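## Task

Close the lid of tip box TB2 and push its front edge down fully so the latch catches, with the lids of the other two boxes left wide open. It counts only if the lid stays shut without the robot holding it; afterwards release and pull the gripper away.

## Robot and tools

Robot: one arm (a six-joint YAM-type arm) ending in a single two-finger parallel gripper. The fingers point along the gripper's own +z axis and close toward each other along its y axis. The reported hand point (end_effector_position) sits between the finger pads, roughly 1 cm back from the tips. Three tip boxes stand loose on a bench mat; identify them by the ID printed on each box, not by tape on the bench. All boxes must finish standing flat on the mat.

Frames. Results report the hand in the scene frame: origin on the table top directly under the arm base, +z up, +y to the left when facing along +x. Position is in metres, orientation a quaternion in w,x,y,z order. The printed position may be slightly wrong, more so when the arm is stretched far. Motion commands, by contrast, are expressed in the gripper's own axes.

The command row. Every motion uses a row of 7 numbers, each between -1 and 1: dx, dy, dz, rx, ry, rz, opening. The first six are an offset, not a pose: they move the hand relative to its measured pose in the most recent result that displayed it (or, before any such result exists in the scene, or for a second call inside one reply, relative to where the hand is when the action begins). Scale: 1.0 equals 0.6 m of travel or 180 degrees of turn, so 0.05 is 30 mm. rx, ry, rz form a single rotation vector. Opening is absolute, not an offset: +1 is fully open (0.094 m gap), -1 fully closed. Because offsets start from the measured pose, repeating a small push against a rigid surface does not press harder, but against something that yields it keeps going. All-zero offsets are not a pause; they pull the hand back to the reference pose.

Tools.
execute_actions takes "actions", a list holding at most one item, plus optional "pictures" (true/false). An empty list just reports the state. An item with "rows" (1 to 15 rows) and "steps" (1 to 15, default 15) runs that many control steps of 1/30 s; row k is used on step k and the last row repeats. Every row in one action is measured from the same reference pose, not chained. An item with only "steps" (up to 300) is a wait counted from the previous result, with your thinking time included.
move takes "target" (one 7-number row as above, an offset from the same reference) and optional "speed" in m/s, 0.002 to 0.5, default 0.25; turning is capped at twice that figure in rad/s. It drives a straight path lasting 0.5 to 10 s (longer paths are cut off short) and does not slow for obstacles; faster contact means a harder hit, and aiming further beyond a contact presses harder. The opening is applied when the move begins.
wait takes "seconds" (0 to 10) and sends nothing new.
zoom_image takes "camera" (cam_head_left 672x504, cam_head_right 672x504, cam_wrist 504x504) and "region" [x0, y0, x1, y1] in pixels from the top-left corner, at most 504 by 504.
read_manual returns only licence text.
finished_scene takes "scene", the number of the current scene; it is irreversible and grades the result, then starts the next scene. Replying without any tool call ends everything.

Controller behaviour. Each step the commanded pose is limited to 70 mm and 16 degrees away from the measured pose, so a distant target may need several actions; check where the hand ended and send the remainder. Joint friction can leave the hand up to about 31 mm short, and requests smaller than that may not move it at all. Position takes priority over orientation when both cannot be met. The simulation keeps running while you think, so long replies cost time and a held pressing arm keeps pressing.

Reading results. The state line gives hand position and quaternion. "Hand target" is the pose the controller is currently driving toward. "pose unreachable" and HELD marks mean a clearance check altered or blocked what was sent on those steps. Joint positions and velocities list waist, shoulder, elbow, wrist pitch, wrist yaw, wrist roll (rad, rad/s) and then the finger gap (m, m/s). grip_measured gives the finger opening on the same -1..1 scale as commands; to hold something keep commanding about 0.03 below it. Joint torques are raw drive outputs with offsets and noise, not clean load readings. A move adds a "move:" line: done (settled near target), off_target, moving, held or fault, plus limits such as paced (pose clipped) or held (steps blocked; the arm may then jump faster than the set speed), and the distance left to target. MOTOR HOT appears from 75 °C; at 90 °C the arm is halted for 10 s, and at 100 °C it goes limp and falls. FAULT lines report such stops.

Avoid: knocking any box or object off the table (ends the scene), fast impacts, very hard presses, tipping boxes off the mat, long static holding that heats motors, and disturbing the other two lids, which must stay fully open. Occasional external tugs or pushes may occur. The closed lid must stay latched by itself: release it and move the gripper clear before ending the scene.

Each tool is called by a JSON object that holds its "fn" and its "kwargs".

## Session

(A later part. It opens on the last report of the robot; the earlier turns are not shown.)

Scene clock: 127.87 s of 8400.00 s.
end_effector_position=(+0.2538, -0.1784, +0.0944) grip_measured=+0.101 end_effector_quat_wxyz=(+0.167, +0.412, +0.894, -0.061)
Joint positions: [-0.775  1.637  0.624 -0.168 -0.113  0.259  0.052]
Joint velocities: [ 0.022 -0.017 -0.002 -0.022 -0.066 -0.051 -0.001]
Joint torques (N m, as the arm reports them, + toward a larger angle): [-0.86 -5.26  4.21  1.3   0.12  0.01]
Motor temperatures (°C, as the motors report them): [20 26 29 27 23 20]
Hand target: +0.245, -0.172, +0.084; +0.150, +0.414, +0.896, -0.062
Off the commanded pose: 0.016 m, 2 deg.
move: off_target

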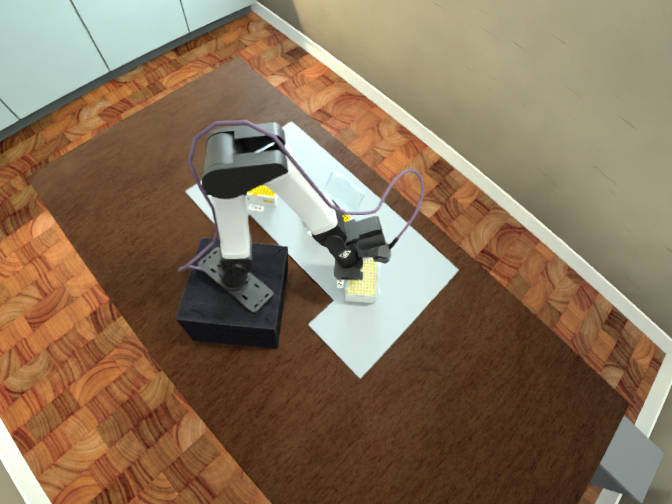

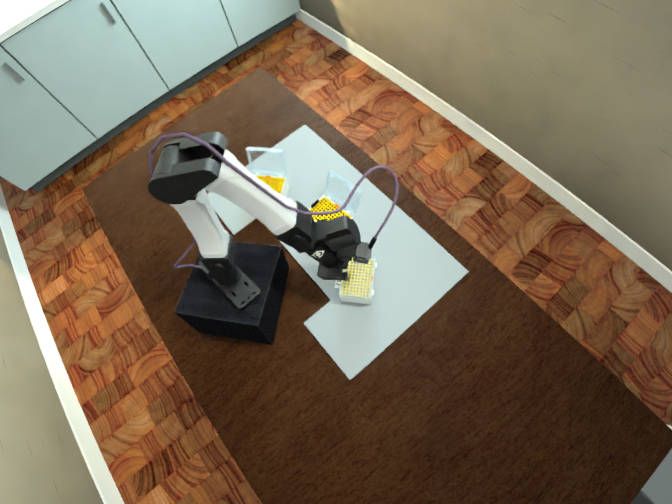

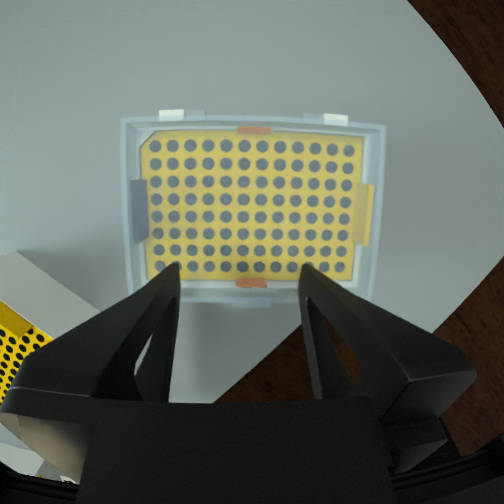

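{"fn": "move", "kwargs": {"target": [0.056, -0.006, 0.054, 0, 0.011, 0, 0.1], "speed": 0.04}}

Scene clock: 131.47 s of 8400.00 s.
end_effector_position=(+0.2595, -0.1854, +0.0819) grip_measured=+0.101 end_effector_quat_wxyz=(+0.200, +0.407, +0.888, -0.076)
Joint positions: [-0.762  1.685  0.565  0.013 -0.09   0.273  0.052]
Joint velocities: [-0.037  0.007 -0.012 -0.037  0.022 -0.066 -0.   ]
Joint torques (N m, as the arm reports them, + toward a larger angle): [-0.38 -2.74  2.52  1.27 -0.1   0.06]
Motor temperatures (°C, as the motors report them): [20 26 29 27 23 20]
Hand target: +0.238, -0.164, +0.056; +0.151, +0.413, +0.896, -0.054
Off the commanded pose: 0.042 m, 6 deg.
move: off_target

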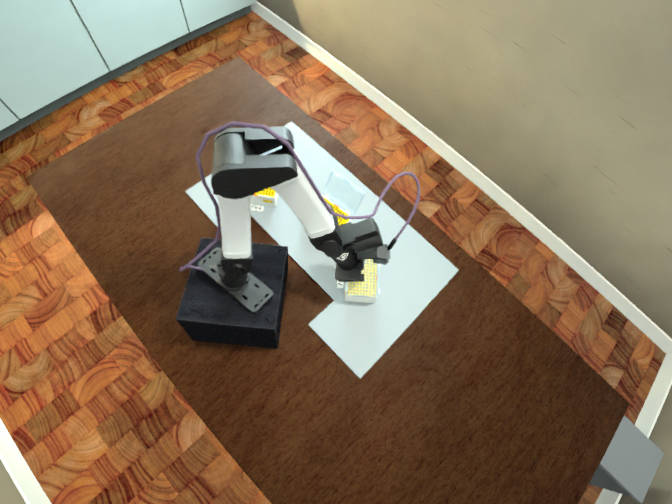

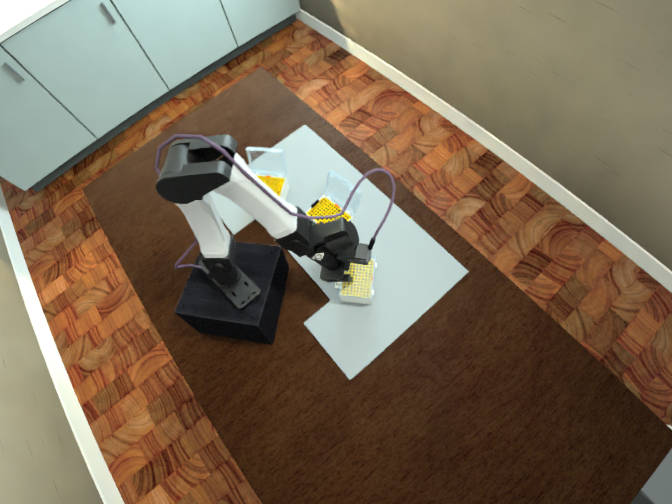

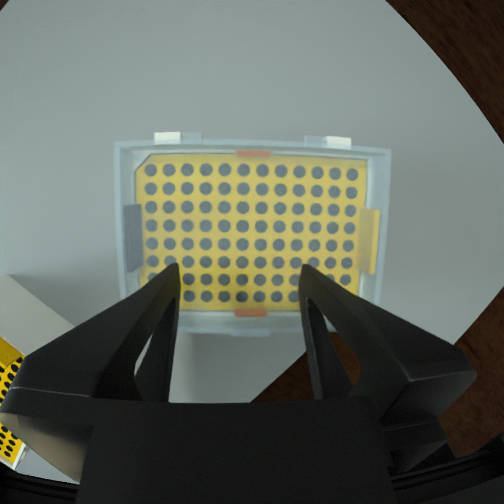

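{"fn": "move", "kwargs": {"target": [0.020, -0.005, -0.037, 0, 0.135, 0, 0.1], "speed": 0.2}}

Scene clock: 135.17 s of 8400.00 s.
end_effector_position=(+0.2417, -0.1692, +0.0979) grip_measured=+0.101 end_effector_quat_wxyz=(+0.012, +0.410, +0.912, +0.006)
Joint positions: [-0.819  1.805  0.926 -0.647 -0.187  0.149  0.052]
Joint velocities: [ 0.002 -0.007 -0.002 -0.037 -0.095 -0.066 -0.   ]
Joint torques (N m, as the arm reports them, + toward a larger angle): [-2.43 -6.47  7.91  0.41 -0.06 -0.14]
Motor temperatures (°C, as the motors report them): [20 26 29 27 23 20]
Hand target: +0.243, -0.172, +0.097; +0.009, +0.412, +0.911, +0.012
Off the commanded pose: 0.004 m, 1 deg.
move: done

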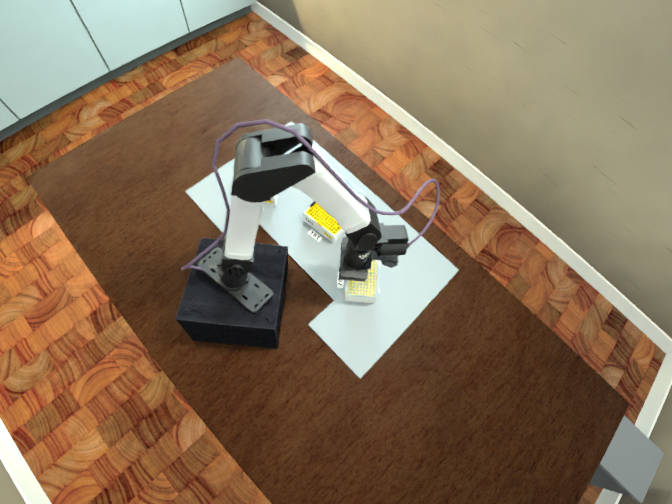

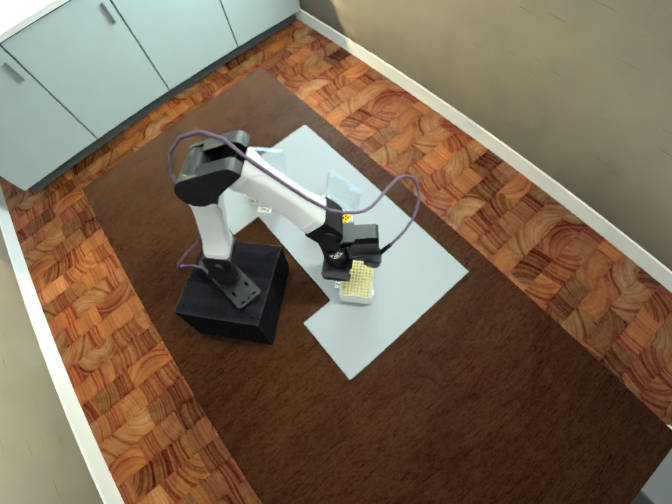

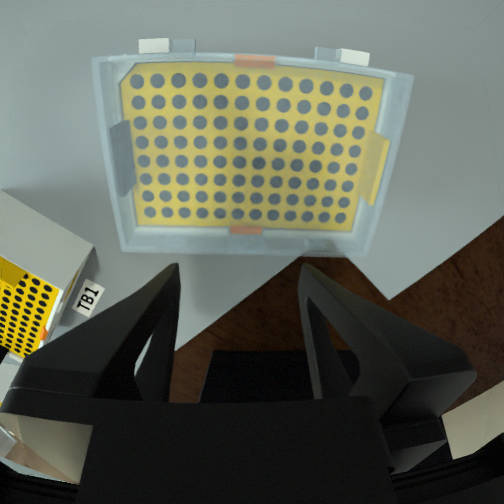

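{"fn": "move", "kwargs": {"target": [-0.007, 0, 0.09, 0, 0, 0, 0.1], "speed": 0.04}}

Scene clock: 138.80 s of 8400.00 s.
end_effector_position=(+0.2501, -0.1782, +0.0802) grip_measured=+0.101 end_effector_quat_wxyz=(+0.022, +0.418, +0.908, -0.003)
Joint positions: [-0.807  1.87   0.926 -0.555 -0.173  0.182  0.052]
Joint velocities: [ 0.007  0.007  0.002  0.007  0.007 -0.037 -0.   ]
Joint torques (N m, as the arm reports them, + toward a larger angle): [-0.41 -2.25  1.93  1.7  -0.07 -0.07]
Motor temperatures (°C, as the motors report them): [20 26 29 27 23 20]
Hand target: +0.243, -0.170, +0.049; +0.010, +0.410, +0.912, +0.006
Off the commanded pose: 0.037 m, 2 deg.
move: off_target

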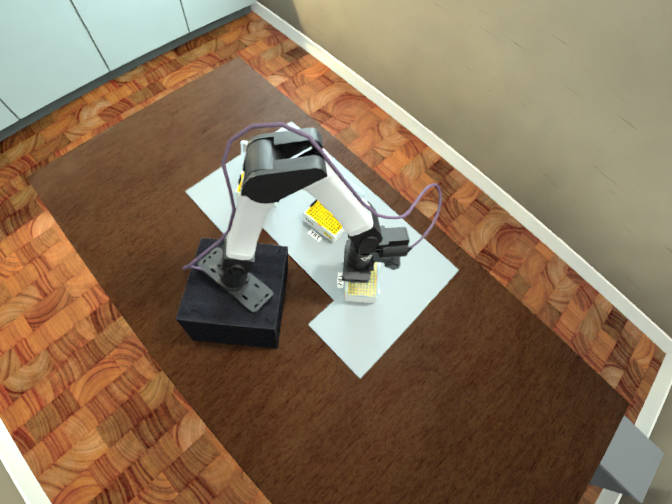

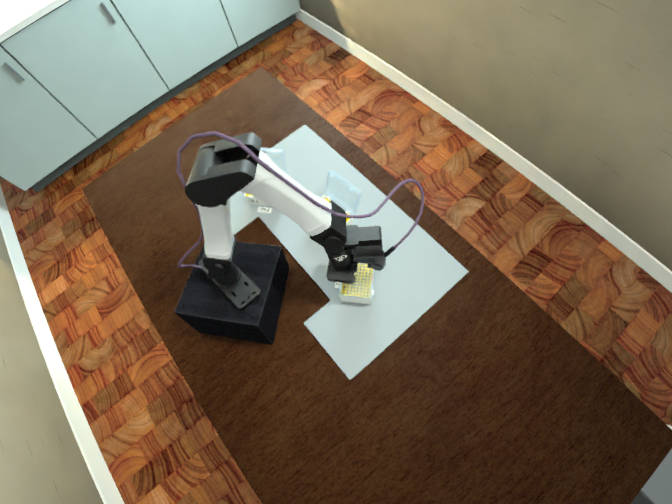

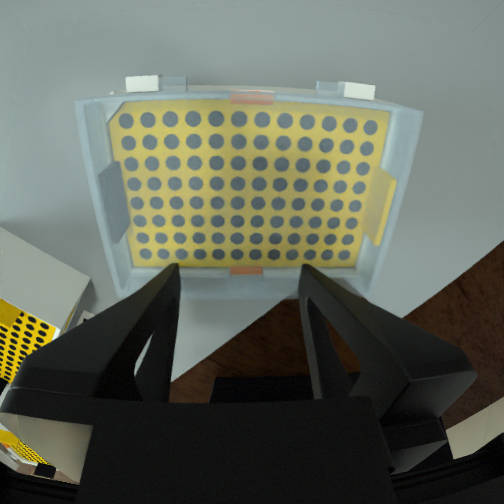

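{"fn": "execute_actions", "kwargs": {"actions": [{"rows": [[0.012,0,0.058,0,0,0,0.1],[0.012,0,0.061,0,0,0,0.1],[0.012,0,0.064,0,0,0,0.1],[0.012,0,0.067,0,0,0,0.1],[0.012,0,0.07,0,0,0,0.1],[0.012,0,0.073,0,0,0,0.1],[0.012,0,0.076,0,0,0,0.1],[0.012,0,0.079,0,0,0,0.1],[0.012,0,0.082,0,0,0,0.1],[0.012,0,0.085,0,0,0,0.1]], "steps": 15}]}}

Scene clock: 140.90 s of 8400.00 s.
end_effector_position=(+0.2500, -0.1783, +0.0789) grip_measured=+0.101 end_effector_quat_wxyz=(+0.022, +0.424, +0.905, -0.008)
Joint positions: [-0.801  1.87   0.92  -0.545 -0.163  0.203  0.052]
Joint velocities: [ 0.007 -0.007  0.012 -0.007 -0.007 -0.007  0.001]
Joint torques (N m, as the arm reports them, + toward a larger angle): [-0.03 -0.62 -0.06  2.29 -0.04  0.03]
Motor temperatures (°C, as the motors report them): [20 25 29 27 23 20]
Hand target: +0.242, -0.170, +0.038; +0.016, +0.418, +0.909, -0.002
Off the commanded pose: 0.050 m, 1 deg.
Steps of this call (steps 1 to 48: nothing new was sent; steps 49 to 63: all 15 steps of this action). Readings (end_effector_position):
49: (+0.2499, -0.1783, +0.0799)
50: (+0.2499, -0.1783, +0.0796)
52: (+0.2501, -0.1783, +0.0794)
56: (+0.2499, -0.1783, +0.0791)
63: the state above

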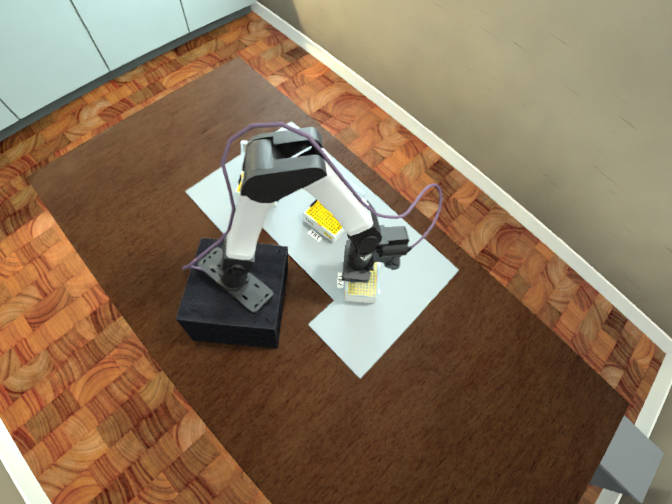

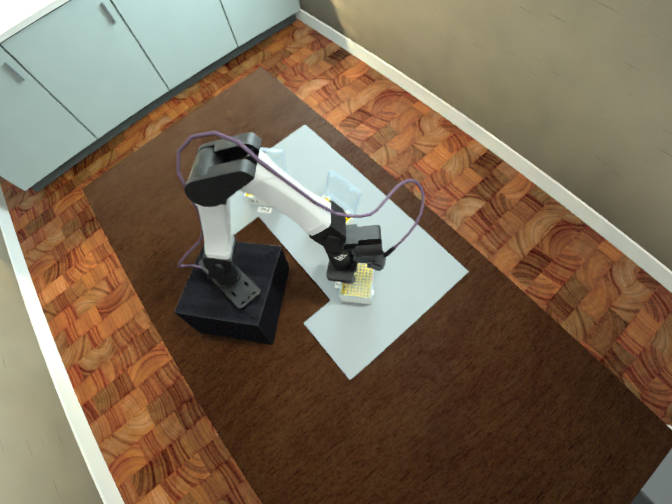

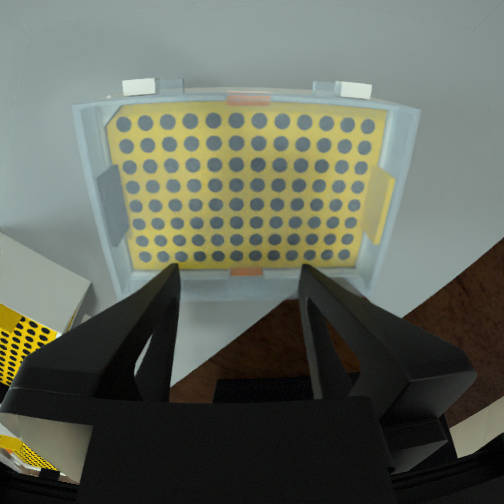

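{"fn": "move", "kwargs": {"target": [0.138, 0, -0.21, 0, -0.29, 0, 0.1], "speed": 0.3}}

Scene clock: 147.47 s of 8400.00 s.
end_effector_position=(+0.1991, -0.1121, +0.2103) grip_measured=+0.101 end_effector_quat_wxyz=(+0.428, +0.378, +0.798, -0.193)
Joint positions: [-0.393  0.391  0.207 -0.457  0.391  0.501  0.052]
Joint velocities: [ 0.002 -0.002  0.007 -0.037  0.022 -0.081 -0.   ]
Joint torques (N m, as the arm reports them, + toward a larger angle): [ 0.47 -1.13  6.78  1.75  0.29  0.01]
Motor temperatures (°C, as the motors report them): [20 25 29 28 23 20]
Hand target: +0.193, -0.112, +0.200; +0.418, +0.379, +0.802, -0.197
Off the commanded pose: 0.011 m, 1 deg.
After step 90, 1.20 s passed at rest.
move: off_target

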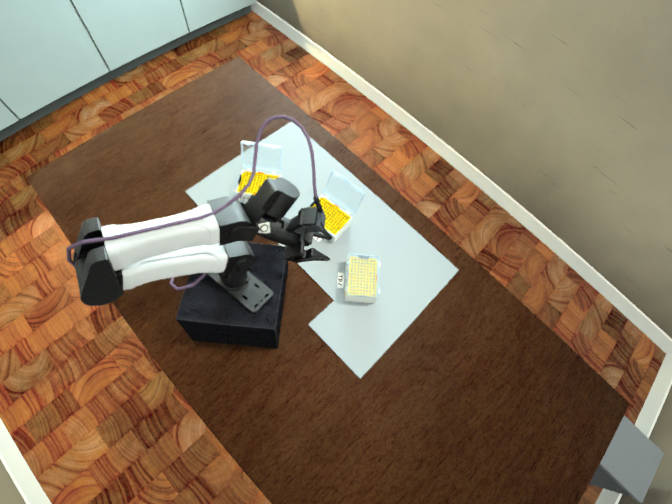

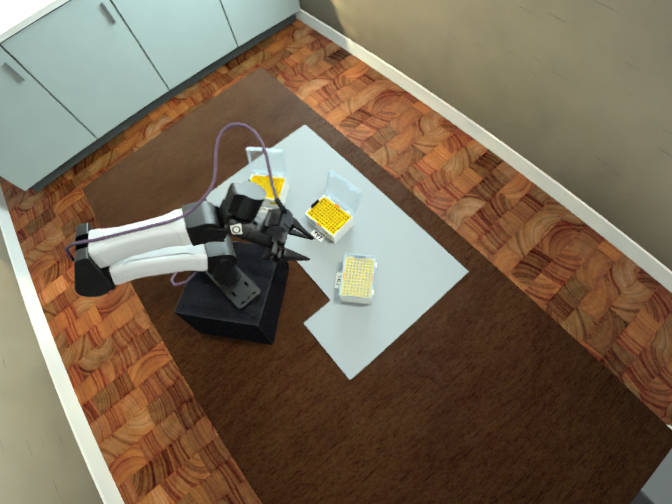

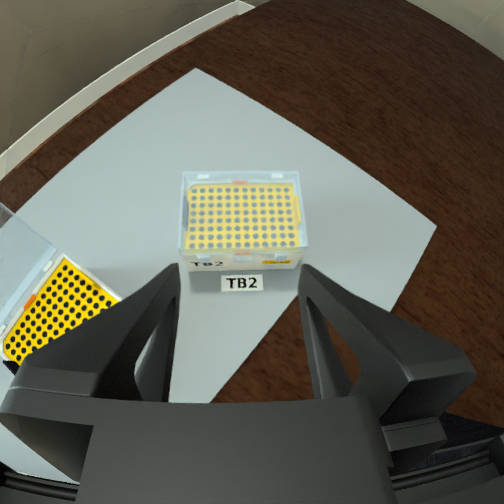

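{"fn": "zoom_image", "kwargs": {"camera": "cam_wrist", "region": [170, 160, 320, 295]}}

{"fn": "zoom_image", "kwargs": {"camera": "cam_head_left", "region": [330, 245, 400, 315]}}

{"fn": "zoom_image", "kwargs": {"camera": "cam_head_right", "region": [325, 245, 395, 315]}}

Region (170, 160, 320, 295) of cam_wrist's 504x504 image, scaled by 3.360, with more detail than that image has; it fills the top 454 rows of this view, and the rest is white.

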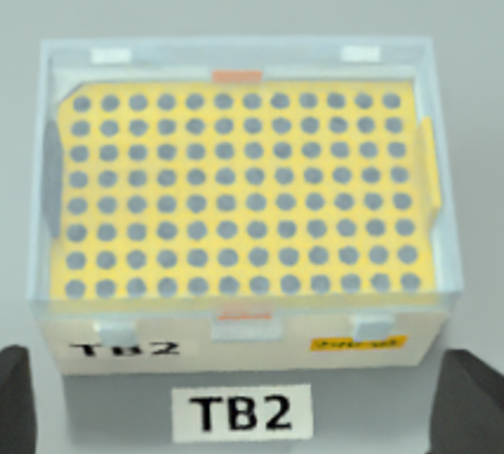

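Region (330, 245, 400, 315) of cam_head_left's 672x504 image, scaled by 7.200, with more detail than that image has.

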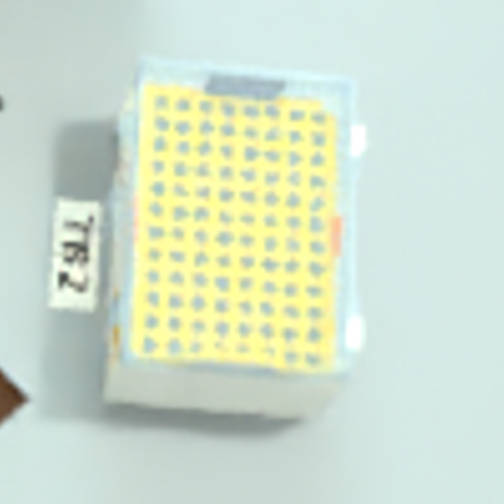

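Region (325, 245, 395, 315) of cam_head_right's 672x504 image, scaled by 7.200, with more detail than that image has.

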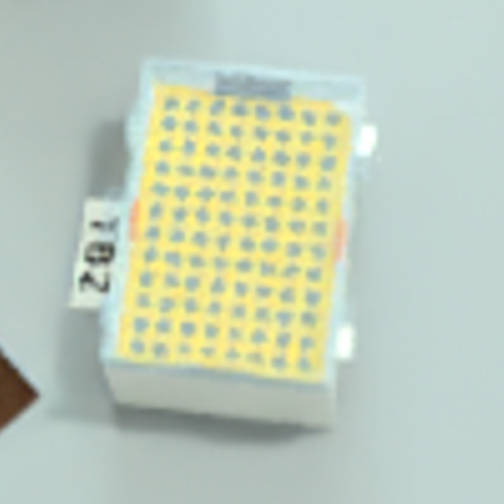

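{"fn": "zoom_image", "kwargs": {"camera": "cam_wrist", "region": [175, 240, 250, 280]}}

{"fn": "zoom_image", "kwargs": {"camera": "cam_wrist", "region": [240, 240, 315, 280]}}

Region (175, 240, 250, 280) of cam_wrist's 504x504 image, scaled by 6.720, with more detail than that image has; it fills the top 269 rows of this view, and the rest is white.

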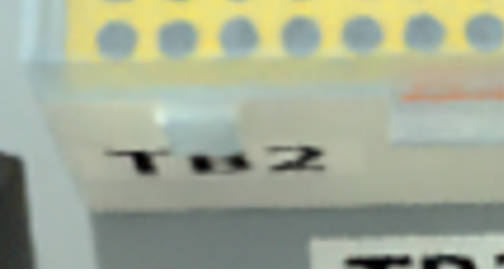

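Region (240, 240, 315, 280) of cam_wrist's 504x504 image, scaled by 6.720, with more detail than that image has; it fills the top 269 rows of this view, and the rest is white.

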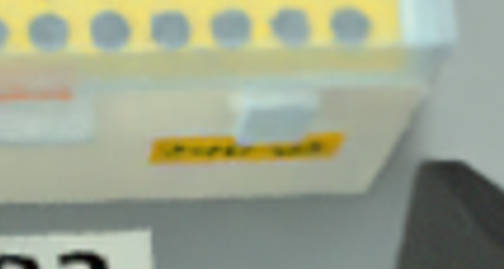

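{"fn": "finished_scene", "kwargs": {"scene": 1}}

The scene is finished: the task was done.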